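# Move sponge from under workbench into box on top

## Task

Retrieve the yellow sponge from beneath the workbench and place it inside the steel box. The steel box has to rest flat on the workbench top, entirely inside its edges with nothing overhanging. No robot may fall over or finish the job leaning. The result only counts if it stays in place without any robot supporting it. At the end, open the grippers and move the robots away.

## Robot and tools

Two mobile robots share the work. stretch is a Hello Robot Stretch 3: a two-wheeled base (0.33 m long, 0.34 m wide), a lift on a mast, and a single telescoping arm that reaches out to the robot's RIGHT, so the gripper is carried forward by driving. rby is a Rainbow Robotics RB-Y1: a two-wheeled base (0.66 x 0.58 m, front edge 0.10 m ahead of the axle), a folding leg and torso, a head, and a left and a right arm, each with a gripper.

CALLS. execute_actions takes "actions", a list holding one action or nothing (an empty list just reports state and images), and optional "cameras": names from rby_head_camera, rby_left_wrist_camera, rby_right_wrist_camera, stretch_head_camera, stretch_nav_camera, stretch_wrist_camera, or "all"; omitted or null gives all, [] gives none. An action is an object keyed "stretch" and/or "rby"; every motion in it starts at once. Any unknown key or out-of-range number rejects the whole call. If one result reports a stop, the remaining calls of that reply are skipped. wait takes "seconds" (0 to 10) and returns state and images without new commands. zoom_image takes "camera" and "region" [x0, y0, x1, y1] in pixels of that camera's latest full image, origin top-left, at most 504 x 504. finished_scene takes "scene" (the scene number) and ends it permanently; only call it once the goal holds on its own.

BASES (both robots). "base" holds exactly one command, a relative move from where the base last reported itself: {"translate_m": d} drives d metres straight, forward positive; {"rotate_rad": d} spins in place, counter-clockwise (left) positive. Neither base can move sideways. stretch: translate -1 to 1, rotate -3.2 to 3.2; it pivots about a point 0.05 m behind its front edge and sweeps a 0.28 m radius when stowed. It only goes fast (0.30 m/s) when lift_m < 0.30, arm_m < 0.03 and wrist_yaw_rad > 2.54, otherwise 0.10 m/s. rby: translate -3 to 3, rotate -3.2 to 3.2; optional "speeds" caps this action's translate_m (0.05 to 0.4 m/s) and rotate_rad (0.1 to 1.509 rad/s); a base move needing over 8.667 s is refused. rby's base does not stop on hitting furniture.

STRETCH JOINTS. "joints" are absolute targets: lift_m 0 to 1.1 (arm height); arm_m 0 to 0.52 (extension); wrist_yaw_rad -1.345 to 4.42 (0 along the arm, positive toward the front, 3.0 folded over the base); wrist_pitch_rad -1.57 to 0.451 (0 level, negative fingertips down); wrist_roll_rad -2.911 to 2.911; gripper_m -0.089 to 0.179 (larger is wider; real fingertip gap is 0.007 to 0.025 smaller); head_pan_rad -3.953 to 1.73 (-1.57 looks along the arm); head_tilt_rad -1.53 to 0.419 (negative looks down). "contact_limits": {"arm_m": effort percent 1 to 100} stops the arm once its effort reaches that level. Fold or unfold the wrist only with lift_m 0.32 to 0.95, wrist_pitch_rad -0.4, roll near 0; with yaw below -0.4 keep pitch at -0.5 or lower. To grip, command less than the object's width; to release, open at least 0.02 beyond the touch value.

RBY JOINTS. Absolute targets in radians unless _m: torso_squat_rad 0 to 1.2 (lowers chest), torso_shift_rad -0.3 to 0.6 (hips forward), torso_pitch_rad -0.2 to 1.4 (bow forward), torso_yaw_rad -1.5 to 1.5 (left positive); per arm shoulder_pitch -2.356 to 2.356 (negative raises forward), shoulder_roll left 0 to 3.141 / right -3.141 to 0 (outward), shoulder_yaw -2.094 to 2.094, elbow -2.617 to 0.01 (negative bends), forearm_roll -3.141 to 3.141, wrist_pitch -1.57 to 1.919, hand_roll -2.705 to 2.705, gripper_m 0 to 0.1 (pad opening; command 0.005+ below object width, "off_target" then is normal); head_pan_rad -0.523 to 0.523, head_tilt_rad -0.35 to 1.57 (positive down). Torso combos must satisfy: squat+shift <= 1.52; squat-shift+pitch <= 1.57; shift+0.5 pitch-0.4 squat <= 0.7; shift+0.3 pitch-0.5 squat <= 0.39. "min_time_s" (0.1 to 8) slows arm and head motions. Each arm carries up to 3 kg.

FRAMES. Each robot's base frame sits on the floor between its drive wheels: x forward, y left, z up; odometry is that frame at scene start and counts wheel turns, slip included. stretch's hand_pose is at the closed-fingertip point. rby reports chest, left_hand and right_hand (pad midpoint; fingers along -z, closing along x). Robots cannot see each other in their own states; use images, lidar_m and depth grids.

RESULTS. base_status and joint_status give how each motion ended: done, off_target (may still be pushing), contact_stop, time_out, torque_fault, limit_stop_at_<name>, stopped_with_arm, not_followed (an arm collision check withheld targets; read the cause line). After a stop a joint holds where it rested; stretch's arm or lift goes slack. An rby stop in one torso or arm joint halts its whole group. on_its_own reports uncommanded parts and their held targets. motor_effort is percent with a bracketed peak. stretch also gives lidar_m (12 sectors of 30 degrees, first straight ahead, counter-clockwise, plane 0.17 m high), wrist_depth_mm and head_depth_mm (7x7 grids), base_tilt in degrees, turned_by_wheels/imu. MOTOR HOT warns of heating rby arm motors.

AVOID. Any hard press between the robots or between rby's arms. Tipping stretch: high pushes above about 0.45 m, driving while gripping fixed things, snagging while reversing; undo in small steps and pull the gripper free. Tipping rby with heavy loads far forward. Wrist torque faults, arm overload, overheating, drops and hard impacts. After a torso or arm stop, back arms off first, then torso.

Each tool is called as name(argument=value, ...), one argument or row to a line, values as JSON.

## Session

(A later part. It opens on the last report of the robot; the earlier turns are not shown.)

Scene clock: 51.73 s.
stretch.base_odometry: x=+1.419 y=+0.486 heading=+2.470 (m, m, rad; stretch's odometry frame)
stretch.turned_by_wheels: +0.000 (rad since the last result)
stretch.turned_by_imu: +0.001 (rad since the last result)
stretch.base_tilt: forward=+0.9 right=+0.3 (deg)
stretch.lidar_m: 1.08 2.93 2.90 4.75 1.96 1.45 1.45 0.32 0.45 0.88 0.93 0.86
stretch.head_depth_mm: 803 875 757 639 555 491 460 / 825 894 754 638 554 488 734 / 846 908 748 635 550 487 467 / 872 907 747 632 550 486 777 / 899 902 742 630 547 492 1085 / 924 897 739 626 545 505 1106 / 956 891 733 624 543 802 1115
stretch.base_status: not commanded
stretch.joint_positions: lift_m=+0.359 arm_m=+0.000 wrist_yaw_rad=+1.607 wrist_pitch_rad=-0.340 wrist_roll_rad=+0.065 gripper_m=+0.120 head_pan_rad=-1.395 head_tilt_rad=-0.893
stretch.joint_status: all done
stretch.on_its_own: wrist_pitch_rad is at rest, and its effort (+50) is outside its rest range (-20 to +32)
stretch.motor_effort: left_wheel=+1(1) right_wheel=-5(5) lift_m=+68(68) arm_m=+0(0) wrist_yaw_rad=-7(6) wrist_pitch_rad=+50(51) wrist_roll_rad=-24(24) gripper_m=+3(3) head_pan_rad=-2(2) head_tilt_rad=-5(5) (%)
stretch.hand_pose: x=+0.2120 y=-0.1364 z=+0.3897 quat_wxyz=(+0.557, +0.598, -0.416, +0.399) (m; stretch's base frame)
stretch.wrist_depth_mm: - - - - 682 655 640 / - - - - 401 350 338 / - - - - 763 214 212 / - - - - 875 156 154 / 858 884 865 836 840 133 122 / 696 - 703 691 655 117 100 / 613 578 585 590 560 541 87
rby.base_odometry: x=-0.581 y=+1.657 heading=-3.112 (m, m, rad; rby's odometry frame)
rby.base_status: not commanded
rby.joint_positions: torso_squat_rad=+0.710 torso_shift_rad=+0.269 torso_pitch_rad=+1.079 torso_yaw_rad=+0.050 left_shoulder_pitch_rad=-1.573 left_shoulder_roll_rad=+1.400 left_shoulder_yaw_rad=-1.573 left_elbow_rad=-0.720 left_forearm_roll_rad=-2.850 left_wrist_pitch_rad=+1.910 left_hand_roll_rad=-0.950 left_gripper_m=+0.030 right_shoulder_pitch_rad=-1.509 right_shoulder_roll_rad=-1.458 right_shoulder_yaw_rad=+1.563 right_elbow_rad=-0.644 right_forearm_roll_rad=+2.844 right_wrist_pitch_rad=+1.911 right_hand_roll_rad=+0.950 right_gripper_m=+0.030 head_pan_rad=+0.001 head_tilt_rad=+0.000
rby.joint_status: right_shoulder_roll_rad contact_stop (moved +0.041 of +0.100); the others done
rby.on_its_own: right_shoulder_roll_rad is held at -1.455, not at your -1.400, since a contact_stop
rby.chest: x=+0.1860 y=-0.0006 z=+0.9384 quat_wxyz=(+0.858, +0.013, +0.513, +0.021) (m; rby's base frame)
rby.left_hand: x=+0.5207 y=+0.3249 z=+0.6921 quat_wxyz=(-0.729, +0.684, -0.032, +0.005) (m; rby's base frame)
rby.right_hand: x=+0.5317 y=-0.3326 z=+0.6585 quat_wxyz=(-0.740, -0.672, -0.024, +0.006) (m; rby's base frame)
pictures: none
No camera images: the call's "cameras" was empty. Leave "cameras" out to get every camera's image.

execute_actions(
  actions=[
    {"stretch":{"base":{"rotate_rad":0.6},"joints":{"lift_m":0.32,"wrist_pitch_rad":-0.4}},"rby":{"joints":{"left_shoulder_roll_rad":1.3},"min_time_s":1.2}},
  ],
  cameras=["stretch_nav_camera"],
)

execute_actions(
  actions=[
    {"stretch":{"base":{"translate_m":0.3}},"rby":{"joints":{"torso_squat_rad":0.6}}},
  ],
  cameras=["rby_left_wrist_camera","rby_right_wrist_camera"],
)

Scene clock: 54.23 s.
stretch.base_odometry: x=+1.419 y=+0.486 heading=+3.069 (m, m, rad; stretch's odometry frame)
stretch.turned_by_wheels: +0.599 (rad since the last result)
stretch.turned_by_imu: +0.450 (rad since the last result)
stretch.base_tilt: forward=+0.6 right=+0.3 (deg)
stretch.lidar_m: 3.08 2.89 4.90 2.09 1.48 1.43 0.33 0.38 0.90 0.93 0.88 0.88
stretch.head_depth_mm: 915 919 755 639 553 490 452 / 984 912 751 637 553 488 739 / 1043 907 747 633 550 503 776 / 1105 900 742 631 548 825 1126 / 1140 896 740 627 567 1182 1134 / 1135 889 733 626 934 1238 1114 / 1127 886 730 651 1336 1234 1114
stretch.base_status: rotate_rad off_target (by the wheels' count: +0.5989 of +0.6000)
stretch.joint_positions: lift_m=+0.320 arm_m=+0.000 wrist_yaw_rad=+1.601 wrist_pitch_rad=-0.415 wrist_roll_rad=+0.011 gripper_m=+0.120 head_pan_rad=-1.396 head_tilt_rad=-0.897
stretch.joint_status: all done
stretch.on_its_own: left_wheel is at rest, and its effort (-24) is outside its rest range (-18 to +18)
stretch.motor_effort: left_wheel=-24(36) right_wheel=+14(25) lift_m=+32(60) arm_m=-1(1) wrist_yaw_rad=-1(7) wrist_pitch_rad=+6(52) wrist_roll_rad=-2(24) gripper_m=+0(3) head_pan_rad=-2(2) head_tilt_rad=-2(5) (%)
stretch.hand_pose: x=+0.2032 y=-0.1381 z=+0.3335 quat_wxyz=(+0.585, +0.600, -0.380, +0.392) (m; stretch's base frame)
stretch.wrist_depth_mm: - - - - - - - / - - - - - - 880 / - - - - - - 699 / 825 834 866 888 884 914 643 / 676 715 699 709 705 729 651 / 579 - 582 589 599 621 593 / 490 493 494 500 514 498 503
rby.base_odometry: x=-0.581 y=+1.657 heading=-3.112 (m, m, rad; rby's odometry frame)
rby.base_status: not commanded
rby.joint_positions: torso_squat_rad=+0.710 torso_shift_rad=+0.269 torso_pitch_rad=+1.077 torso_yaw_rad=+0.050 left_shoulder_pitch_rad=-1.581 left_shoulder_roll_rad=+1.338 left_shoulder_yaw_rad=-1.569 left_elbow_rad=-0.716 left_forearm_roll_rad=-2.848 left_wrist_pitch_rad=+1.913 left_hand_roll_rad=-0.950 left_gripper_m=+0.030 right_shoulder_pitch_rad=-1.509 right_shoulder_roll_rad=-1.457 right_shoulder_yaw_rad=+1.563 right_elbow_rad=-0.645 right_forearm_roll_rad=+2.844 right_wrist_pitch_rad=+1.911 right_hand_roll_rad=+0.950 right_gripper_m=+0.030 head_pan_rad=+0.001 head_tilt_rad=+0.000
rby.joint_status: left_shoulder_roll_rad contact_stop (moved -0.063 of -0.100)
rby.on_its_own: left_shoulder_roll_rad is held at +1.335, not at your +1.300, since a contact_stop; right_shoulder_roll_rad is held at -1.455, not at your -1.400, since a contact_stop
rby.chest: x=+0.1856 y=-0.0009 z=+0.9387 quat_wxyz=(+0.858, +0.014, +0.513, +0.022) (m; rby's base frame)
rby.left_hand: x=+0.5203 y=+0.3016 z=+0.6856 quat_wxyz=(-0.709, +0.704, -0.043, +0.013) (m; rby's base frame)
rby.right_hand: x=+0.5316 y=-0.3321 z=+0.6587 quat_wxyz=(-0.739, -0.673, -0.024, +0.006) (m; rby's base frame)
pictures: stretch_nav_camera (sideways: a quarter turn counterclockwise sets it upright)
Images, in order (width x height): stretch_nav_camera 672x504.

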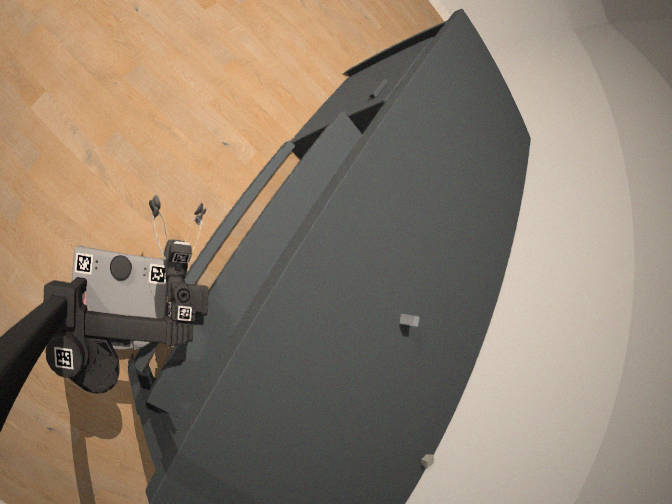

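not run: a stop came earlier in this reply.

execute_actions(
  actions=[
    {"stretch":{"base":{"translate_m":0.35}},"rby":{"joints":{"torso_squat_rad":0.6}}},
  ],
  cameras=["rby_left_wrist_camera","rby_right_wrist_camera","stretch_nav_camera"],
)

Scene clock: 59.13 s.
stretch.base_odometry: x=+1.070 y=+0.511 heading=+3.069 (m, m, rad; stretch's odometry frame)
stretch.turned_by_wheels: +0.000 (rad since the last result)
stretch.turned_by_imu: +0.002 (rad since the last result)
stretch.base_tilt: forward=+0.7 right=+0.2 (deg)
stretch.lidar_m: 2.79 2.57 4.73 2.53 1.79 1.71 0.67 0.82 1.07 0.79 0.68 2.91
stretch.head_depth_mm: 1059 916 753 638 575 847 1102 / 1120 912 750 636 901 888 1125 / 1156 908 746 645 950 1215 1160 / 1148 901 741 675 999 1231 1158 / 1139 897 737 1025 1331 1251 1137 / 1132 892 770 1119 1377 1244 1112 / 1119 888 1027 1411 1399 1243 1113
stretch.base_status: done
stretch.joint_positions: lift_m=+0.320 arm_m=+0.000 wrist_yaw_rad=+1.601 wrist_pitch_rad=-0.415 wrist_roll_rad=+0.011 gripper_m=+0.120 head_pan_rad=-1.396 head_tilt_rad=-0.897
stretch.joint_status: not commanded
stretch.motor_effort: left_wheel=+0(17) right_wheel=+0(11) lift_m=+32(32) arm_m=-1(1) wrist_yaw_rad=-1(1) wrist_pitch_rad=+6(5) wrist_roll_rad=-2(1) gripper_m=+0(0) head_pan_rad=-2(1) head_tilt_rad=-2(3) (%)
stretch.hand_pose: x=+0.2032 y=-0.1381 z=+0.3335 quat_wxyz=(+0.585, +0.600, -0.380, +0.392) (m; stretch's base frame)
stretch.wrist_depth_mm: - - - - - - - / - - - - - - - / - - - - - - - / 814 816 852 870 902 919 915 / 671 691 708 677 703 738 731 / 569 - 578 582 593 611 623 / 488 489 490 507 506 508 533
rby.base_odometry: x=-0.581 y=+1.657 heading=-3.112 (m, m, rad; rby's odometry frame)
rby.base_status: not commanded
rby.joint_positions: torso_squat_rad=+0.600 torso_shift_rad=+0.270 torso_pitch_rad=+1.080 torso_yaw_rad=+0.050 left_shoulder_pitch_rad=-1.579 left_shoulder_roll_rad=+1.335 left_shoulder_yaw_rad=-1.569 left_elbow_rad=-0.716 left_forearm_roll_rad=-2.848 left_wrist_pitch_rad=+1.913 left_hand_roll_rad=-0.950 left_gripper_m=+0.030 right_shoulder_pitch_rad=-1.508 right_shoulder_roll_rad=-1.455 right_shoulder_yaw_rad=+1.563 right_elbow_rad=-0.645 right_forearm_roll_rad=+2.844 right_wrist_pitch_rad=+1.911 right_hand_roll_rad=+0.950 right_gripper_m=+0.030 head_pan_rad=+0.001 head_tilt_rad=+0.000
rby.joint_status: all done
rby.on_its_own: left_shoulder_roll_rad is held at +1.335, not at your +1.300, since a contact_stop; right_shoulder_roll_rad is held at -1.455, not at your -1.400, since a contact_stop
rby.chest: x=+0.1990 y=-0.0009 z=+0.9831 quat_wxyz=(+0.857, +0.014, +0.514, +0.022) (m; rby's base frame)
rby.left_hand: x=+0.5324 y=+0.3007 z=+0.7282 quat_wxyz=(-0.708, +0.704, -0.046, +0.011) (m; rby's base frame)
rby.right_hand: x=+0.5437 y=-0.3314 z=+0.7016 quat_wxyz=(-0.739, -0.674, -0.026, +0.007) (m; rby's base frame)
pictures: rby_left_wrist_camera, rby_right_wrist_camera, stretch_nav_camera (sideways: a quarter turn counterclockwise sets it upright)
Images, in order (width x height): rby_left_wrist_camera 644x364, rby_right_wrist_camera 644x364, stretch_nav_camera 672x504.

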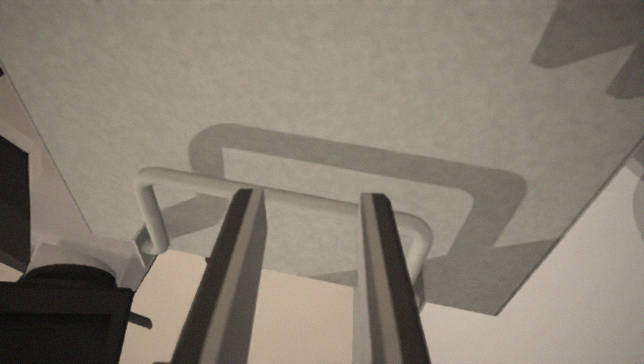

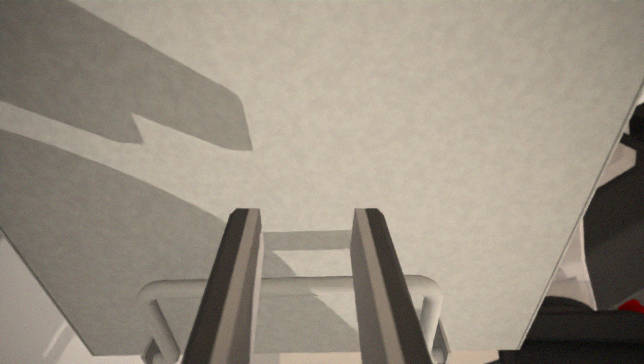

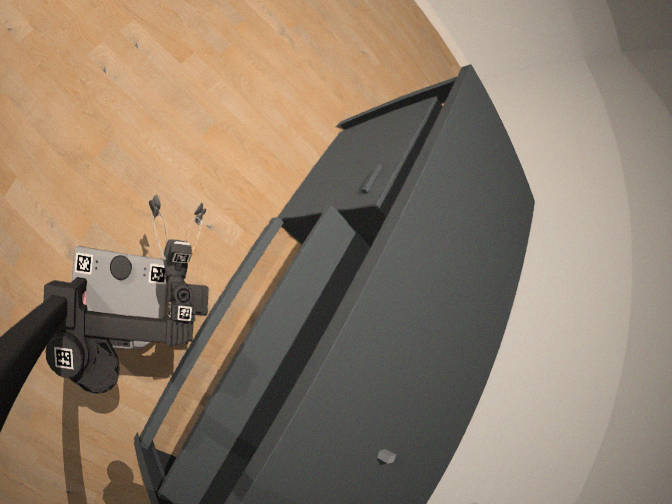

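execute_actions(
  actions=[
    {"stretch":{"base":{"rotate_rad":-0.47}},"rby":{"joints":{"torso_squat_rad":0.66,"left_shoulder_roll_rad":1.27},"min_time_s":1.2}},
  ],
  cameras=["rby_left_wrist_camera","stretch_nav_camera"],
)

Scene clock: 61.20 s.
stretch.base_odometry: x=+1.070 y=+0.511 heading=+2.599 (m, m, rad; stretch's odometry frame)
stretch.turned_by_wheels: -0.470 (rad since the last result)
stretch.turned_by_imu: -0.463 (rad since the last result)
stretch.base_tilt: forward=+0.5 right=+0.3 (deg)
stretch.lidar_m: 2.91 2.66 2.57 4.77 2.38 1.76 1.72 0.67 0.88 1.07 0.74 0.68
stretch.head_depth_mm: 971 920 740 639 586 888 1130 / 996 912 749 636 596 1155 1131 / 1024 905 745 633 900 1186 1161 / 1033 902 744 630 912 1208 1155 / 1057 898 739 628 941 1219 1136 / 1068 890 734 634 956 1221 1114 / 1086 886 730 644 969 1240 1112
stretch.base_status: done
stretch.joint_positions: lift_m=+0.320 arm_m=+0.000 wrist_yaw_rad=+1.601 wrist_pitch_rad=-0.415 wrist_roll_rad=+0.011 gripper_m=+0.120 head_pan_rad=-1.396 head_tilt_rad=-0.897
stretch.joint_status: not commanded
stretch.motor_effort: left_wheel=+1(5) right_wheel=-2(3) lift_m=+32(32) arm_m=-1(1) wrist_yaw_rad=-1(2) wrist_pitch_rad=+6(6) wrist_roll_rad=-1(1) gripper_m=+0(0) head_pan_rad=-1(1) head_tilt_rad=-2(2) (%)
stretch.hand_pose: x=+0.2032 y=-0.1381 z=+0.3335 quat_wxyz=(+0.585, +0.600, -0.380, +0.392) (m; stretch's base frame)
stretch.wrist_depth_mm: - - - - - 608 386 / - - - - - 580 431 / - - - - - 567 470 / 818 835 860 896 894 574 508 / 661 710 687 722 713 588 572 / 567 - 587 578 587 598 600 / 492 487 501 503 522 502 533
rby.base_odometry: x=-0.581 y=+1.657 heading=-3.112 (m, m, rad; rby's odometry frame)
rby.base_status: not commanded
rby.joint_positions: torso_squat_rad=+0.660 torso_shift_rad=+0.270 torso_pitch_rad=+1.080 torso_yaw_rad=+0.050 left_shoulder_pitch_rad=-1.579 left_shoulder_roll_rad=+1.270 left_shoulder_yaw_rad=-1.569 left_elbow_rad=-0.716 left_forearm_roll_rad=-2.848 left_wrist_pitch_rad=+1.913 left_hand_roll_rad=-0.950 left_gripper_m=+0.030 right_shoulder_pitch_rad=-1.508 right_shoulder_roll_rad=-1.455 right_shoulder_yaw_rad=+1.563 right_elbow_rad=-0.645 right_forearm_roll_rad=+2.844 right_wrist_pitch_rad=+1.911 right_hand_roll_rad=+0.950 right_gripper_m=+0.030 head_pan_rad=+0.001 head_tilt_rad=+0.000
rby.joint_status: all done
rby.on_its_own: right_shoulder_roll_rad is held at -1.455, not at your -1.400, since a contact_stop
rby.chest: x=+0.1924 y=-0.0009 z=+0.9593 quat_wxyz=(+0.857, +0.014, +0.514, +0.022) (m; rby's base frame)
rby.left_hand: x=+0.5209 y=+0.2767 z=+0.6946 quat_wxyz=(-0.688, +0.723, -0.063, +0.015) (m; rby's base frame)
rby.right_hand: x=+0.5371 y=-0.3314 z=+0.6777 quat_wxyz=(-0.739, -0.674, -0.026, +0.007) (m; rby's base frame)
pictures: rby_left_wrist_camera, stretch_nav_camera (sideways: a quarter turn counterclockwise sets it upright)
Images, in order (width x height): rby_left_wrist_camera 644x364, stretch_nav_camera 672x504.

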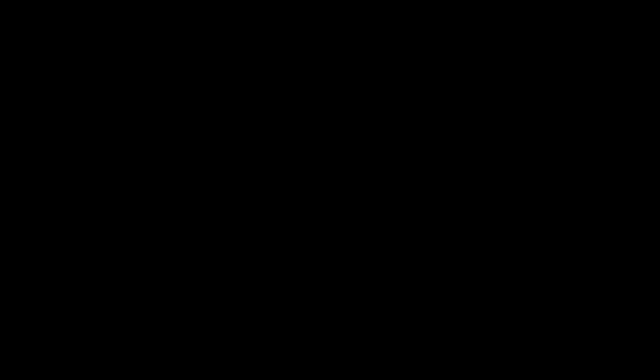

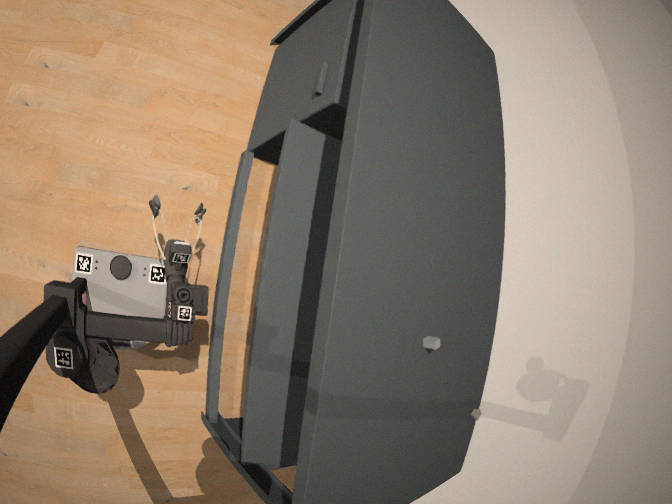

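execute_actions(
  actions=[
    {"rby":{"joints":{"torso_squat_rad":0.56}}},
  ],
  cameras=["rby_left_wrist_camera","rby_right_wrist_camera","stretch_wrist_camera","stretch_nav_camera"],
)

Scene clock: 64.37 s.
stretch.base_odometry: x=+1.070 y=+0.511 heading=+2.599 (m, m, rad; stretch's odometry frame)
stretch.turned_by_wheels: +0.000 (rad since the last result)
stretch.turned_by_imu: +0.000 (rad since the last result)
stretch.base_tilt: forward=+0.6 right=+0.3 (deg)
stretch.lidar_m: 2.92 2.66 2.56 4.75 2.38 1.76 1.72 0.67 0.88 1.07 0.74 0.68
stretch.head_depth_mm: 972 917 739 639 587 889 1131 / 995 914 749 635 597 1150 1135 / 1022 909 745 633 899 1188 1160 / 1030 903 742 629 913 1208 1151 / 1057 897 739 628 942 1219 1136 / 1068 890 733 632 956 1229 1114 / 1084 889 730 644 973 1241 1112
stretch.base_status: not commanded
stretch.joint_positions: lift_m=+0.320 arm_m=+0.000 wrist_yaw_rad=+1.601 wrist_pitch_rad=-0.415 wrist_roll_rad=+0.011 gripper_m=+0.120 head_pan_rad=-1.396 head_tilt_rad=-0.897
stretch.joint_status: not commanded
stretch.motor_effort: left_wheel=+1(1) right_wheel=-2(2) lift_m=+33(32) arm_m=-1(1) wrist_yaw_rad=+0(2) wrist_pitch_rad=+5(5) wrist_roll_rad=-2(1) gripper_m=+0(0) head_pan_rad=-2(2) head_tilt_rad=-2(2) (%)
stretch.hand_pose: x=+0.2032 y=-0.1381 z=+0.3335 quat_wxyz=(+0.585, +0.600, -0.380, +0.392) (m; stretch's base frame)
stretch.wrist_depth_mm: - - - - - 596 379 / - - - - - 593 442 / - - - - - 582 466 / 833 826 855 881 885 563 512 / 674 699 682 690 720 589 551 / 558 - 579 588 587 595 600 / 489 485 499 511 515 505 530
rby.base_odometry: x=-0.581 y=+1.657 heading=-3.112 (m, m, rad; rby's odometry frame)
rby.base_status: not commanded
rby.joint_positions: torso_squat_rad=+0.560 torso_shift_rad=+0.270 torso_pitch_rad=+1.080 torso_yaw_rad=+0.050 left_shoulder_pitch_rad=-1.579 left_shoulder_roll_rad=+1.270 left_shoulder_yaw_rad=-1.569 left_elbow_rad=-0.716 left_forearm_roll_rad=-2.848 left_wrist_pitch_rad=+1.913 left_hand_roll_rad=-0.950 left_gripper_m=+0.030 right_shoulder_pitch_rad=-1.508 right_shoulder_roll_rad=-1.455 right_shoulder_yaw_rad=+1.563 right_elbow_rad=-0.645 right_forearm_roll_rad=+2.844 right_wrist_pitch_rad=+1.911 right_hand_roll_rad=+0.950 right_gripper_m=+0.030 head_pan_rad=+0.001 head_tilt_rad=+0.000
rby.joint_status: all done
rby.on_its_own: right_shoulder_roll_rad is held at -1.455, not at your -1.400, since a contact_stop
rby.chest: x=+0.2031 y=-0.0009 z=+0.9979 quat_wxyz=(+0.857, +0.014, +0.514, +0.022) (m; rby's base frame)
rby.left_hand: x=+0.5316 y=+0.2766 z=+0.7332 quat_wxyz=(-0.688, +0.723, -0.063, +0.015) (m; rby's base frame)
rby.right_hand: x=+0.5478 y=-0.3314 z=+0.7163 quat_wxyz=(-0.739, -0.674, -0.026, +0.007) (m; rby's base frame)
pictures: rby_left_wrist_camera, rby_right_wrist_camera, stretch_nav_camera (sideways: a quarter turn counterclockwise sets it upright), stretch_wrist_camera
Images, in order (width x height): rby_left_wrist_camera 644x364, rby_right_wrist_camera 644x364, stretch_nav_camera 672x504, stretch_wrist_camera 644x364.

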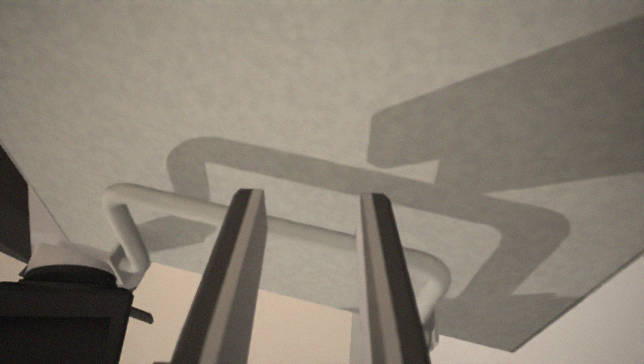

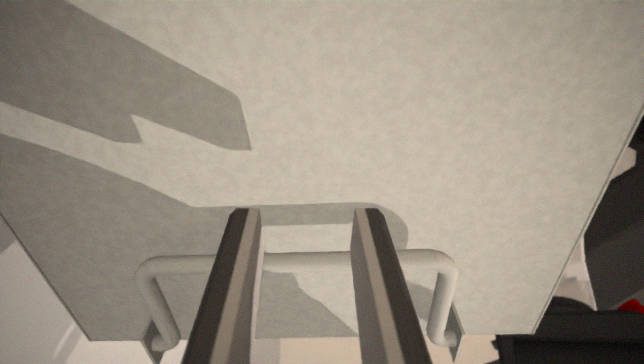

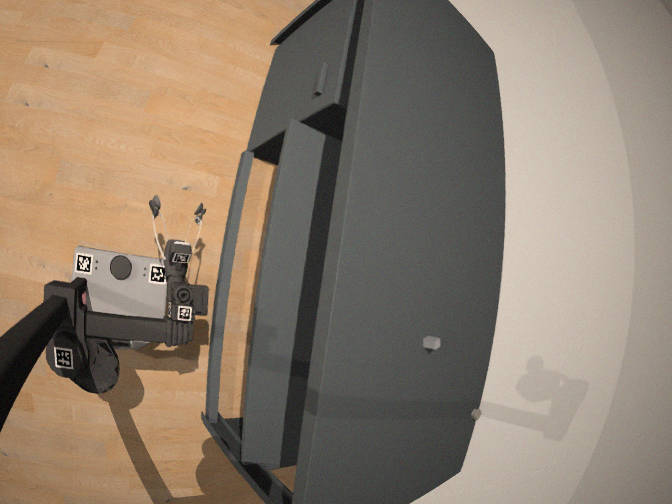

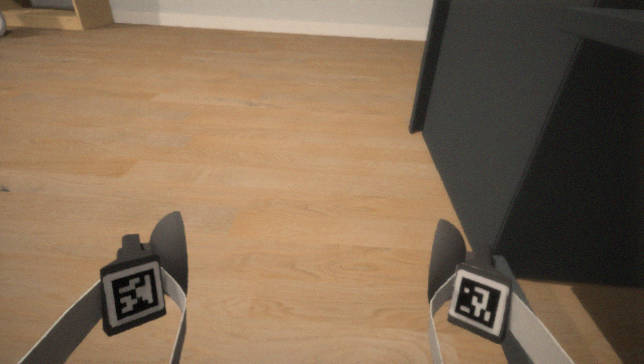

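execute_actions(
  actions=[
    {"rby":{"joints":{"left_shoulder_roll_rad":1.22,"left_elbow_rad":-0.78,"right_shoulder_roll_rad":-1.36,"right_elbow_rad":-0.72}},"stretch":{"base":{"translate_m":-0.3},"joints":{"lift_m":0.14,"wrist_pitch_rad":-0.2}}},
  ],
  cameras=["rby_left_wrist_camera","rby_right_wrist_camera","rby_head_camera","stretch_nav_camera"],
)

Scene clock: 75.03 s.
TORQUE FAULT: rby's left_elbow_rad and right_shoulder_roll_rad reached their load limits. rby stopped for 10 seconds, dropped its targets and accepts commands again. The stops added 6.1 s to the call and to motion_time.
stretch.base_odometry: x=+1.327 y=+0.356 heading=+2.599 (m, m, rad; stretch's odometry frame)
stretch.turned_by_wheels: +0.000 (rad since the last result)
stretch.turned_by_imu: +0.001 (rad since the last result)
stretch.base_tilt: forward=+0.6 right=+0.2 (deg)
stretch.lidar_m: 3.22 2.77 2.77 4.77 1.98 1.46 1.42 1.51 0.45 1.06 1.11 0.93
stretch.head_depth_mm: 964 918 753 639 576 874 1114 / 986 912 749 634 585 1150 1128 / 1012 907 746 633 897 1171 1142 / 1031 902 741 630 913 1197 1139 / 1045 897 738 627 925 1212 1135 / 1056 891 734 626 954 1224 1114 / 1077 886 731 636 971 1233 1112
stretch.base_status: done
stretch.joint_positions: lift_m=+0.140 arm_m=+0.000 wrist_yaw_rad=+1.601 wrist_pitch_rad=-0.222 wrist_roll_rad=+0.011 gripper_m=+0.120 head_pan_rad=-1.396 head_tilt_rad=-0.897
stretch.joint_status: all done
stretch.motor_effort: left_wheel=+1(3) right_wheel=-1(6) lift_m=+32(31) arm_m=-1(2) wrist_yaw_rad=-2(1) wrist_pitch_rad=+8(8) wrist_roll_rad=-2(2) gripper_m=+0(1) head_pan_rad=-2(1) head_tilt_rad=-2(2) (%)
stretch.hand_pose: x=+0.2232 y=-0.1374 z=+0.1991 quat_wxyz=(+0.543, +0.561, -0.436, +0.447) (m; stretch's base frame)
stretch.wrist_depth_mm: - - - - - 682 673 / - - - - - 721 698 / - - - - - 742 765 / 788 793 833 841 858 832 778 / 572 603 582 590 611 583 631 / 449 - 457 460 475 437 494 / 368 371 373 380 384 374 343
rby.base_odometry: x=-0.581 y=+1.657 heading=-3.112 (m, m, rad; rby's odometry frame)
rby.base_status: not commanded
rby.joint_positions: torso_squat_rad=+0.560 torso_shift_rad=+0.270 torso_pitch_rad=+1.080 torso_yaw_rad=+0.050 left_shoulder_pitch_rad=-1.575 left_shoulder_roll_rad=+1.241 left_shoulder_yaw_rad=-1.571 left_elbow_rad=-0.735 left_forearm_roll_rad=-2.849 left_wrist_pitch_rad=+1.912 left_hand_roll_rad=-0.950 left_gripper_m=+0.030 right_shoulder_pitch_rad=-1.505 right_shoulder_roll_rad=-1.408 right_shoulder_yaw_rad=+1.564 right_elbow_rad=-0.678 right_forearm_roll_rad=+2.845 right_wrist_pitch_rad=+1.912 right_hand_roll_rad=+0.950 right_gripper_m=+0.030 head_pan_rad=+0.001 head_tilt_rad=+0.000
rby.joint_status: left_shoulder_roll_rad torque_fault (moved -0.029 of -0.050); left_elbow_rad torque_fault (moved -0.018 of -0.064); right_shoulder_roll_rad torque_fault (moved +0.048 of +0.095); right_elbow_rad torque_fault (moved -0.032 of -0.075)
rby.on_its_own: left_elbow_rad is held at -0.737, not at your -0.780, since a torque_fault; right_shoulder_roll_rad is held at -1.405, not at your -1.360, since a torque_fault; right_elbow_rad is held at -0.680, not at your -0.720, since a torque_fault
rby.chest: x=+0.2033 y=-0.0009 z=+0.9978 quat_wxyz=(+0.857, +0.014, +0.514, +0.022) (m; rby's base frame)
rby.left_hand: x=+0.5252 y=+0.2627 z=+0.7293 quat_wxyz=(-0.674, +0.735, -0.078, +0.015) (m; rby's base frame)
rby.right_hand: x=+0.5394 y=-0.3072 z=+0.7088 quat_wxyz=(-0.715, -0.697, -0.049, +0.005) (m; rby's base frame)
pictures: rby_head_camera, rby_left_wrist_camera, rby_right_wrist_camera, stretch_nav_camera (sideways: a quarter turn counterclockwise sets it upright)
Images, in order (width x height): rby_head_camera 896x504, rby_left_wrist_camera 644x364, rby_right_wrist_camera 644x364, stretch_nav_camera 672x504.

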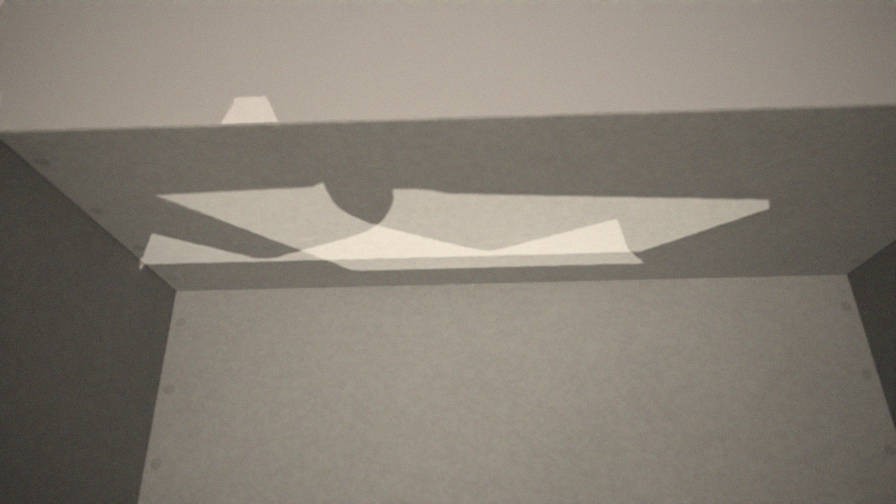

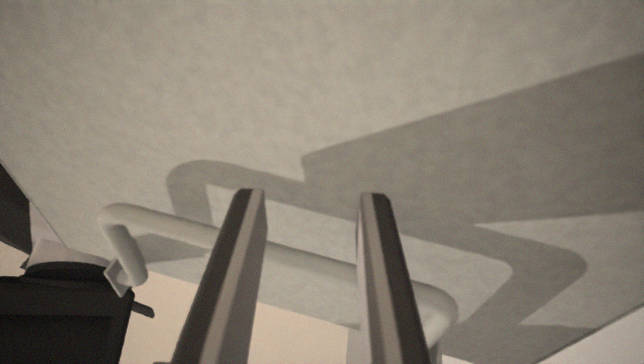

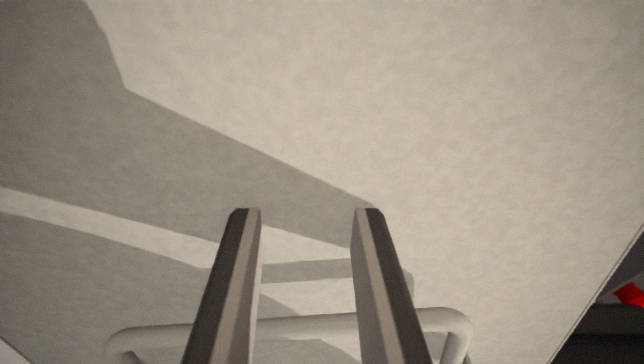

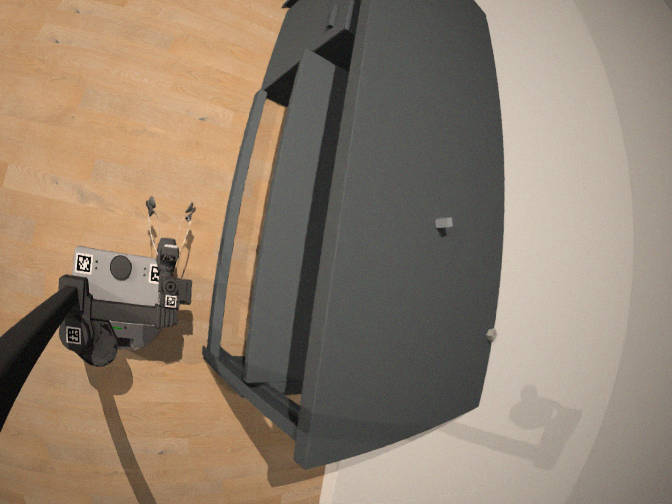

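execute_actions(
  actions=[
    {"rby":{"joints":{"torso_squat_rad":0.41}},"stretch":{"joints":{"lift_m":0.2,"wrist_yaw_rad":0.3,"wrist_pitch_rad":-0.3}}},
  ],
  cameras=["rby_left_wrist_camera","rby_right_wrist_camera","stretch_wrist_camera","stretch_nav_camera"],
)

Scene clock: 77.03 s.
stretch.base_odometry: x=+1.327 y=+0.356 heading=+2.599 (m, m, rad; stretch's odometry frame)
stretch.turned_by_wheels: +0.000 (rad since the last result)
stretch.turned_by_imu: +0.000 (rad since the last result)
stretch.base_tilt: forward=+0.7 right=+0.2 (deg)
stretch.lidar_m: 3.23 2.77 2.76 4.76 1.98 1.46 1.42 1.50 0.45 1.06 1.11 0.93
stretch.head_depth_mm: 962 919 752 639 576 876 1113 / 990 913 749 635 585 1151 1131 / 1015 905 744 633 897 1165 1142 / 1026 902 741 631 908 1195 1122 / 1048 896 737 629 925 1223 1118 / 1054 890 735 625 955 1220 1117 / 1080 884 732 635 971 1237 1112
stretch.base_status: not commanded
stretch.joint_positions: lift_m=+0.200 arm_m=+0.000 wrist_yaw_rad=+0.303 wrist_pitch_rad=-0.314 wrist_roll_rad=+0.011 gripper_m=+0.120 head_pan_rad=-1.396 head_tilt_rad=-0.897
stretch.joint_status: all done
stretch.motor_effort: left_wheel=+1(1) right_wheel=-2(2) lift_m=+50(55) arm_m=-1(1) wrist_yaw_rad=-2(3) wrist_pitch_rad=+5(9) wrist_roll_rad=-1(1) gripper_m=+0(0) head_pan_rad=-2(1) head_tilt_rad=-2(2) (%)
stretch.hand_pose: x=+0.0490 y=-0.3704 z=+0.2364 quat_wxyz=(+0.704, +0.215, -0.677, -0.005) (m; stretch's base frame)
stretch.wrist_depth_mm: 749 931 878 804 748 679 644 / 769 972 952 852 814 726 667 / 798 983 - 923 824 768 654 / 731 761 778 779 817 780 687 / 569 608 595 610 614 630 598 / 472 - 477 493 499 524 514 / 352 339 407 407 415 406 430
rby.base_odometry: x=-0.581 y=+1.657 heading=-3.112 (m, m, rad; rby's odometry frame)
rby.base_status: not commanded
rby.joint_positions: torso_squat_rad=+0.410 torso_shift_rad=+0.271 torso_pitch_rad=+1.082 torso_yaw_rad=+0.050 left_shoulder_pitch_rad=-1.574 left_shoulder_roll_rad=+1.241 left_shoulder_yaw_rad=-1.572 left_elbow_rad=-0.735 left_forearm_roll_rad=-2.849 left_wrist_pitch_rad=+1.911 left_hand_roll_rad=-0.950 left_gripper_m=+0.029 right_shoulder_pitch_rad=-1.504 right_shoulder_roll_rad=-1.407 right_shoulder_yaw_rad=+1.565 right_elbow_rad=-0.678 right_forearm_roll_rad=+2.845 right_wrist_pitch_rad=+1.911 right_hand_roll_rad=+0.950 right_gripper_m=+0.030 head_pan_rad=+0.001 head_tilt_rad=+0.000
rby.joint_status: all done
rby.on_its_own: left_elbow_rad is held at -0.737, not at your -0.780, since a torque_fault; right_shoulder_roll_rad is held at -1.405, not at your -1.360, since a torque_fault; right_elbow_rad is held at -0.680, not at your -0.720, since a torque_fault
rby.chest: x=+0.2171 y=-0.0010 z=+1.0444 quat_wxyz=(+0.857, +0.014, +0.515, +0.022) (m; rby's base frame)
rby.left_hand: x=+0.5378 y=+0.2625 z=+0.7745 quat_wxyz=(-0.674, +0.734, -0.079, +0.014) (m; rby's base frame)
rby.right_hand: x=+0.5521 y=-0.3071 z=+0.7538 quat_wxyz=(-0.716, -0.697, -0.051, +0.006) (m; rby's base frame)
pictures: rby_left_wrist_camera, rby_right_wrist_camera, stretch_nav_camera (sideways: a quarter turn counterclockwise sets it upright), stretch_wrist_camera
Images, in order (width x height): rby_left_wrist_camera 644x364, rby_right_wrist_camera 644x364, stretch_nav_camera 672x504, stretch_wrist_camera 644x364.

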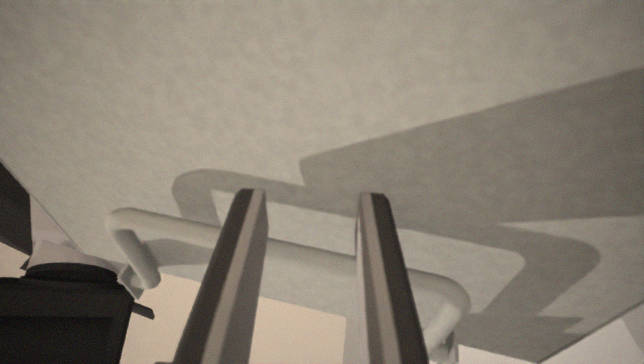

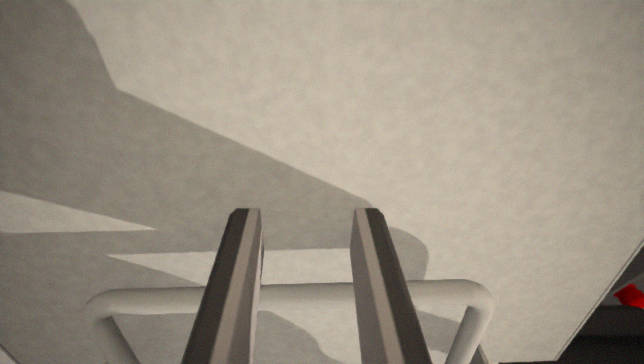

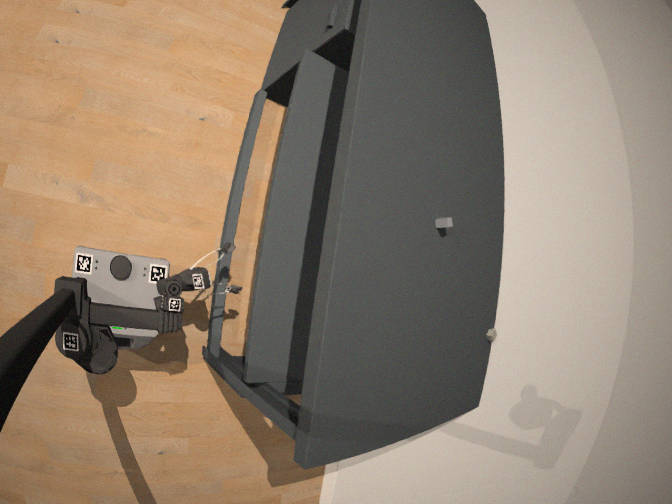

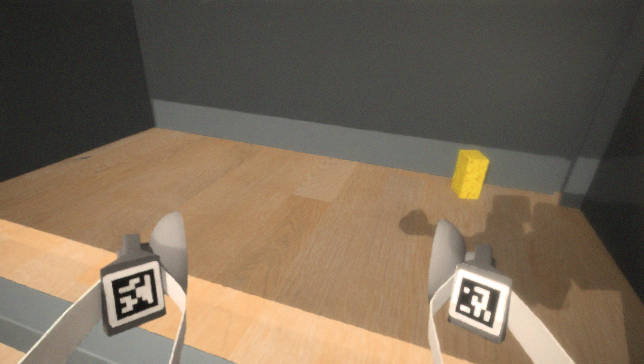

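execute_actions(
  actions=[
    {"rby":{"joints":{"torso_squat_rad":0.3,"torso_shift_rad":0.2,"head_tilt_rad":-0.35}},"stretch":{"base":{"translate_m":-0.08},"joints":{"lift_m":0.2,"wrist_yaw_rad":0.0,"wrist_pitch_rad":-0.15,"arm_m":0.3}}},
  ],
  cameras=["rby_left_wrist_camera","rby_head_camera","stretch_wrist_camera","stretch_nav_camera"],
)

Scene clock: 80.53 s.
stretch.base_odometry: x=+1.395 y=+0.315 heading=+2.599 (m, m, rad; stretch's odometry frame)
stretch.turned_by_wheels: +0.000 (rad since the last result)
stretch.turned_by_imu: -0.002 (rad since the last result)
stretch.base_tilt: forward=+0.7 right=+0.5 (deg)
stretch.lidar_m: 3.30 2.82 2.88 4.74 1.88 1.38 1.34 1.43 0.41 0.97 1.11 1.00
stretch.head_depth_mm: 957 917 754 640 575 882 1129 / 984 914 749 636 585 886 1111 / 1008 907 745 632 896 881 1125 / 1027 899 741 630 912 1192 1132 / 1044 895 739 628 923 1206 1119 / 1055 892 733 625 938 1222 1115 / 1079 886 731 636 971 1228 1113
stretch.base_status: done
stretch.joint_positions: lift_m=+0.200 arm_m=+0.197 wrist_yaw_rad=+0.001 wrist_pitch_rad=-0.170 wrist_roll_rad=+0.011 gripper_m=+0.120 head_pan_rad=-1.396 head_tilt_rad=-0.896
stretch.joint_status: arm_m contact_stop (moved +0.197 of +0.300); the others done
stretch.on_its_own: arm_m is slack since a contact_stop, until your next command for it (your +0.300 is given up)
stretch.motor_effort: left_wheel=+0(15) right_wheel=+0(6) lift_m=+46(50) arm_m=+0(36) wrist_yaw_rad=-1(4) wrist_pitch_rad=+7(8) wrist_roll_rad=-1(1) gripper_m=+1(1) head_pan_rad=-2(2) head_tilt_rad=-3(2) (%)
stretch.hand_pose: x=-0.0213 y=-0.5903 z=+0.2714 quat_wxyz=(+0.701, +0.060, -0.708, -0.060) (m; stretch's base frame)
stretch.wrist_depth_mm: 499 436 381 351 320 297 254 / 597 598 590 598 590 423 275 / 622 622 629 616 612 415 276 / 674 673 659 664 639 412 272 / 706 685 694 668 672 402 272 / 586 - 596 603 632 354 270 / 478 471 487 494 503 421 268
rby.base_odometry: x=-0.581 y=+1.657 heading=-3.112 (m, m, rad; rby's odometry frame)
rby.base_status: not commanded
rby.joint_positions: torso_squat_rad=+0.300 torso_shift_rad=+0.201 torso_pitch_rad=+1.082 torso_yaw_rad=+0.050 left_shoulder_pitch_rad=-1.574 left_shoulder_roll_rad=+1.241 left_shoulder_yaw_rad=-1.572 left_elbow_rad=-0.735 left_forearm_roll_rad=-2.849 left_wrist_pitch_rad=+1.911 left_hand_roll_rad=-0.950 left_gripper_m=+0.029 right_shoulder_pitch_rad=-1.504 right_shoulder_roll_rad=-1.407 right_shoulder_yaw_rad=+1.565 right_elbow_rad=-0.678 right_forearm_roll_rad=+2.845 right_wrist_pitch_rad=+1.911 right_hand_roll_rad=+0.950 right_gripper_m=+0.030 head_pan_rad=+0.001 head_tilt_rad=-0.350
rby.joint_status: all done
rby.on_its_own: left_elbow_rad is held at -0.737, not at your -0.780, since a torque_fault; right_shoulder_roll_rad is held at -1.405, not at your -1.360, since a torque_fault; right_elbow_rad is held at -0.680, not at your -0.720, since a torque_fault
rby.chest: x=+0.1787 y=-0.0010 z=+1.0811 quat_wxyz=(+0.857, +0.014, +0.515, +0.022) (m; rby's base frame)
rby.left_hand: x=+0.4994 y=+0.2625 z=+0.8112 quat_wxyz=(-0.674, +0.734, -0.079, +0.014) (m; rby's base frame)
rby.right_hand: x=+0.5137 y=-0.3072 z=+0.7905 quat_wxyz=(-0.716, -0.697, -0.051, +0.006) (m; rby's base frame)
pictures: rby_head_camera, rby_left_wrist_camera, stretch_nav_camera (sideways: a quarter turn counterclockwise sets it upright), stretch_wrist_camera
Images, in order (width x height): rby_head_camera 896x504, rby_left_wrist_camera 644x364, stretch_nav_camera 672x504, stretch_wrist_camera 644x364.

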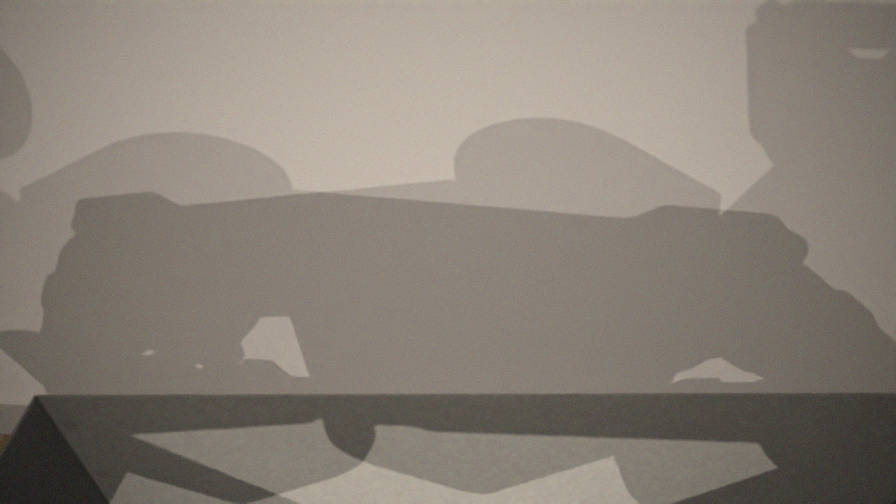

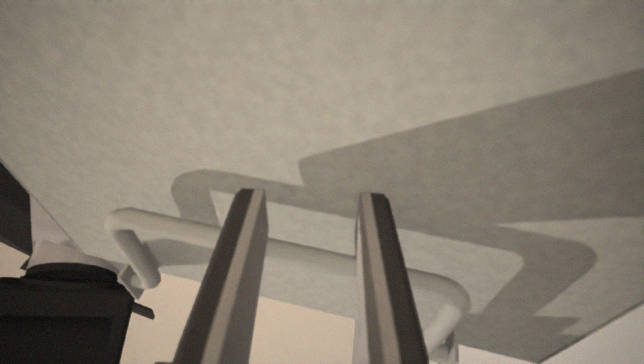

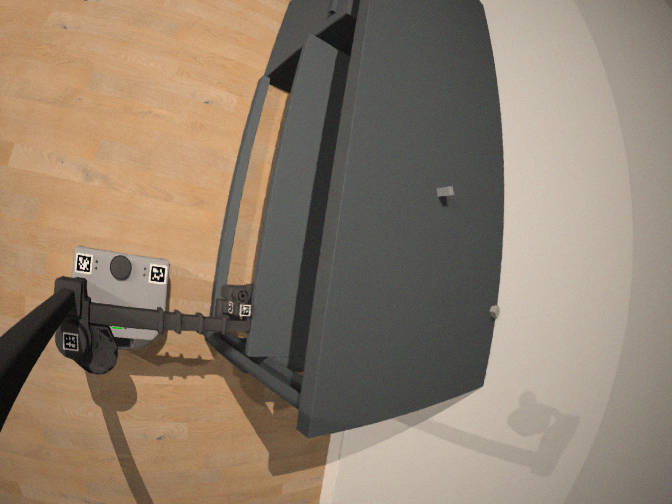

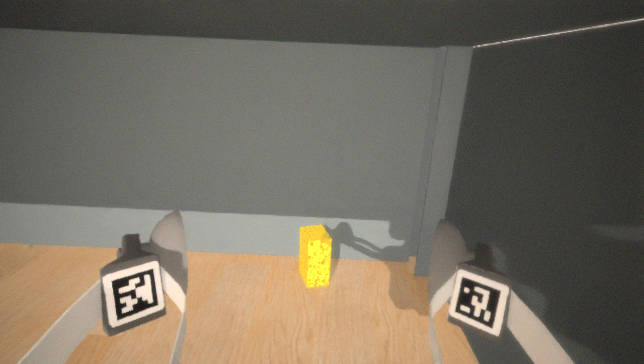

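execute_actions(
  actions=[
    {"rby":{"joints":{"torso_pitch_rad":0.93,"left_hand_roll_rad":-0.8,"right_hand_roll_rad":0.8},"min_time_s":2},"stretch":{"joints":{"lift_m":0.13,"arm_m":0.19}}},
  ],
  cameras=[],
)

execute_actions(
  actions=[
    {"rby":{"joints":{"torso_pitch_rad":0.68,"torso_shift_rad":0.1,"torso_squat_rad":0.2,"left_hand_roll_rad":-0.55,"right_hand_roll_rad":0.55},"min_time_s":2,"base":{"translate_m":-0.6},"speeds":{"translate_m":0.15}},"stretch":{"joints":{"arm_m":0.5,"wrist_pitch_rad":-0.3}}},
  ],
  cameras=["rby_left_wrist_camera","rby_head_camera","stretch_wrist_camera","stretch_nav_camera"],
)

Scene clock: 83.53 s.
stretch.base_odometry: x=+1.395 y=+0.315 heading=+2.599 (m, m, rad; stretch's odometry frame)
stretch.turned_by_wheels: +0.000 (rad since the last result)
stretch.turned_by_imu: +0.000 (rad since the last result)
stretch.base_tilt: forward=+0.7 right=+0.2 (deg)
stretch.lidar_m: 3.30 2.82 2.88 4.71 1.87 1.38 1.34 1.43 0.41 0.98 1.11 1.00
stretch.head_depth_mm: 958 918 755 639 575 880 1132 / 981 913 750 636 583 883 1114 / 1011 907 747 633 895 875 1124 / 1029 900 743 630 910 1190 1130 / 1045 897 740 628 921 1210 1119 / 1054 891 733 625 940 1222 1119 / 1074 885 731 634 969 1230 1113
stretch.base_status: not commanded
stretch.joint_positions: lift_m=+0.130 arm_m=+0.190 wrist_yaw_rad=+0.001 wrist_pitch_rad=-0.170 wrist_roll_rad=+0.011 gripper_m=+0.120 head_pan_rad=-1.396 head_tilt_rad=-0.896
stretch.joint_status: all done
stretch.motor_effort: left_wheel=+0(1) right_wheel=+0(0) lift_m=+32(36) arm_m=-3(3) wrist_yaw_rad=-1(1) wrist_pitch_rad=+7(7) wrist_roll_rad=-1(2) gripper_m=-1(0) head_pan_rad=-1(1) head_tilt_rad=-2(3) (%)
stretch.hand_pose: x=-0.0213 y=-0.5837 z=+0.2019 quat_wxyz=(+0.701, +0.060, -0.708, -0.060) (m; stretch's base frame)
stretch.wrist_depth_mm: 586 585 572 579 571 434 280 / 600 611 597 613 592 423 278 / 635 645 635 630 615 421 275 / 677 663 660 640 640 412 270 / 611 640 654 617 632 400 269 / 468 - 489 499 495 353 269 / 381 385 386 396 405 385 263
rby.base_odometry: x=-0.581 y=+1.657 heading=-3.112 (m, m, rad; rby's odometry frame)
rby.base_status: not commanded
rby.joint_positions: torso_squat_rad=+0.300 torso_shift_rad=+0.201 torso_pitch_rad=+0.932 torso_yaw_rad=+0.050 left_shoulder_pitch_rad=-1.574 left_shoulder_roll_rad=+1.241 left_shoulder_yaw_rad=-1.572 left_elbow_rad=-0.735 left_forearm_roll_rad=-2.850 left_wrist_pitch_rad=+1.911 left_hand_roll_rad=-0.800 left_gripper_m=+0.029 right_shoulder_pitch_rad=-1.503 right_shoulder_roll_rad=-1.406 right_shoulder_yaw_rad=+1.566 right_elbow_rad=-0.678 right_forearm_roll_rad=+2.846 right_wrist_pitch_rad=+1.911 right_hand_roll_rad=+0.800 right_gripper_m=+0.030 head_pan_rad=+0.001 head_tilt_rad=-0.350
rby.joint_status: all done
rby.on_its_own: left_elbow_rad is held at -0.737, not at your -0.780, since a torque_fault; right_shoulder_roll_rad is held at -1.405, not at your -1.360, since a torque_fault; right_elbow_rad is held at -0.680, not at your -0.720, since a torque_fault
rby.chest: x=+0.1539 y=-0.0010 z=+1.1203 quat_wxyz=(+0.893, +0.012, +0.449, +0.022) (m; rby's base frame)
rby.left_hand: x=+0.5113 y=+0.2625 z=+0.9013 quat_wxyz=(-0.682, +0.727, -0.083, +0.018) (m; rby's base frame)
rby.right_hand: x=+0.5283 y=-0.3073 z=+0.8828 quat_wxyz=(-0.719, -0.693, -0.049, +0.008) (m; rby's base frame)
pictures: none
No camera images: the call's "cameras" was empty. Leave "cameras" out to get every camera's image.

Scene clock: 88.50 s.
stretch.base_odometry: x=+1.395 y=+0.315 heading=+2.599 (m, m, rad; stretch's odometry frame)
stretch.turned_by_wheels: +0.000 (rad since the last result)
stretch.turned_by_imu: +0.001 (rad since the last result)
stretch.base_tilt: forward=+0.6 right=+0.2 (deg)
stretch.lidar_m: 3.29 2.65 2.44 4.72 1.87 1.38 1.34 1.42 0.41 0.97 1.11 1.00
stretch.head_depth_mm: 959 918 754 637 575 883 1132 / 984 911 749 636 586 885 1112 / 1007 906 745 634 899 1172 1127 / 1026 902 741 630 911 1190 1133 / 1043 896 737 627 921 1211 1119 / 1052 889 734 625 939 1225 1113 / 1082 886 728 635 970 1233 1113
stretch.base_status: not commanded
stretch.joint_positions: lift_m=+0.130 arm_m=+0.500 wrist_yaw_rad=+0.001 wrist_pitch_rad=-0.314 wrist_roll_rad=+0.011 gripper_m=+0.120 head_pan_rad=-1.396 head_tilt_rad=-0.896
stretch.joint_status: all done
stretch.motor_effort: left_wheel=-1(1) right_wheel=+0(1) lift_m=+32(31) arm_m=+4(5) wrist_yaw_rad=-1(0) wrist_pitch_rad=+5(8) wrist_roll_rad=-1(2) gripper_m=+1(1) head_pan_rad=-2(2) head_tilt_rad=-3(3) (%)
stretch.hand_pose: x=-0.0213 y=-0.8809 z=+0.1669 quat_wxyz=(+0.695, +0.111, -0.702, -0.111) (m; stretch's base frame)
stretch.wrist_depth_mm: 288 281 284 281 277 274 277 / 305 303 301 298 296 297 251 / 326 323 317 320 318 315 262 / 353 349 345 338 341 344 273 / 387 373 375 362 367 368 283 / 371 - 383 285 387 335 281 / 317 316 323 308 328 322 276
rby.base_odometry: x=+0.019 y=+1.675 heading=-3.111 (m, m, rad; rby's odometry frame)
rby.base_status: done
rby.joint_positions: torso_squat_rad=+0.200 torso_shift_rad=+0.101 torso_pitch_rad=+0.682 torso_yaw_rad=+0.050 left_shoulder_pitch_rad=-1.573 left_shoulder_roll_rad=+1.241 left_shoulder_yaw_rad=-1.573 left_elbow_rad=-0.735 left_forearm_roll_rad=-2.850 left_wrist_pitch_rad=+1.912 left_hand_roll_rad=-0.550 left_gripper_m=+0.030 right_shoulder_pitch_rad=-1.502 right_shoulder_roll_rad=-1.407 right_shoulder_yaw_rad=+1.566 right_elbow_rad=-0.678 right_forearm_roll_rad=+2.846 right_wrist_pitch_rad=+1.911 right_hand_roll_rad=+0.550 right_gripper_m=+0.030 head_pan_rad=+0.001 head_tilt_rad=-0.350
rby.joint_status: all done
rby.on_its_own: left_elbow_rad is held at -0.737, not at your -0.780, since a torque_fault; right_shoulder_roll_rad is held at -1.405, not at your -1.360, since a torque_fault; right_elbow_rad is held at -0.680, not at your -0.720, since a torque_fault
rby.chest: x=+0.0362 y=-0.0011 z=+1.2033 quat_wxyz=(+0.942, +0.009, +0.334, +0.024) (m; rby's base frame)
rby.left_hand: x=+0.4364 y=+0.2624 z=+1.0792 quat_wxyz=(-0.695, +0.713, -0.088, +0.022) (m; rby's base frame)
rby.right_hand: x=+0.4573 y=-0.3077 z=+1.0655 quat_wxyz=(-0.724, -0.688, -0.046, +0.012) (m; rby's base frame)
pictures: rby_head_camera, rby_left_wrist_camera, stretch_nav_camera (sideways: a quarter turn counterclockwise sets it upright), stretch_wrist_camera
Images, in order (width x height): rby_head_camera 896x504, rby_left_wrist_camera 644x364, stretch_nav_camera 672x504, stretch_wrist_camera 644x364.

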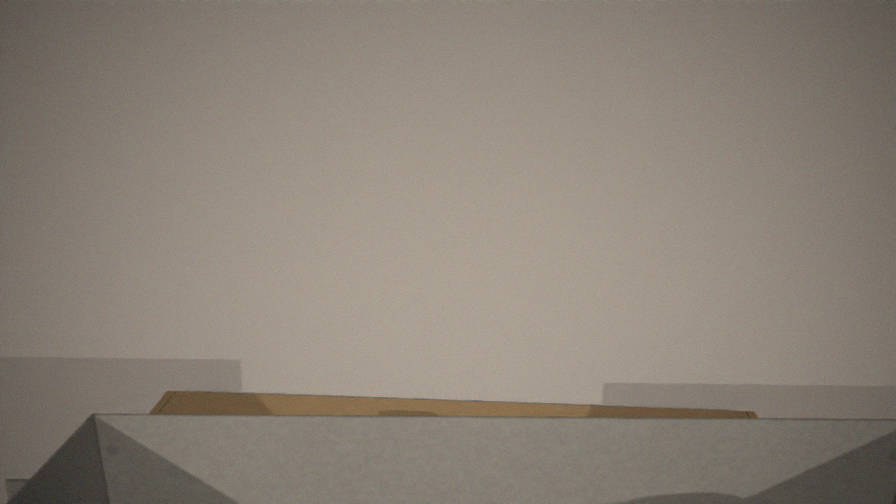

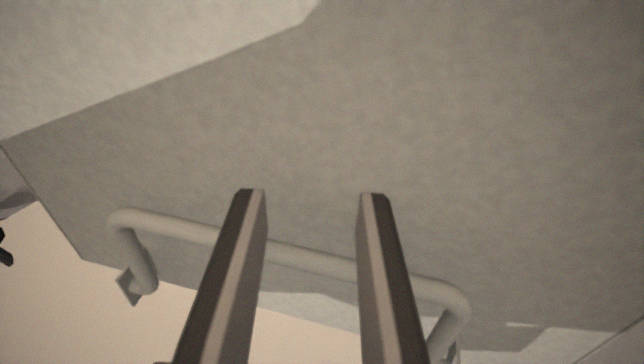

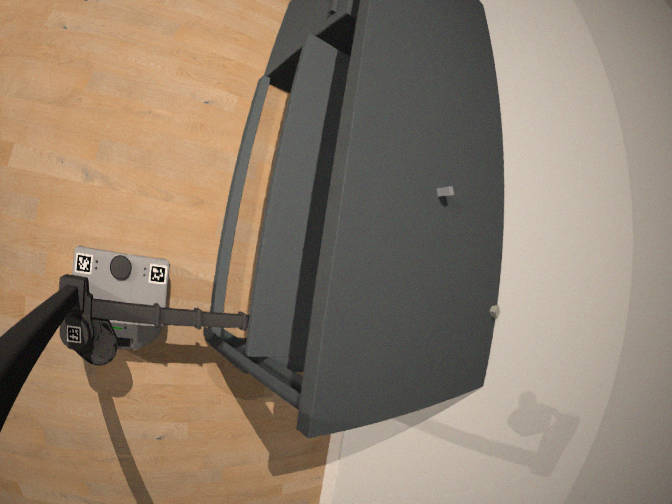

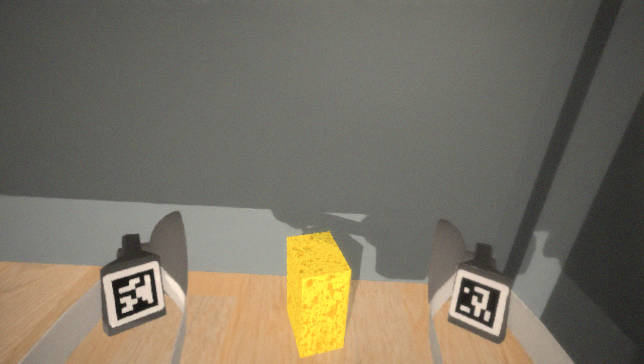

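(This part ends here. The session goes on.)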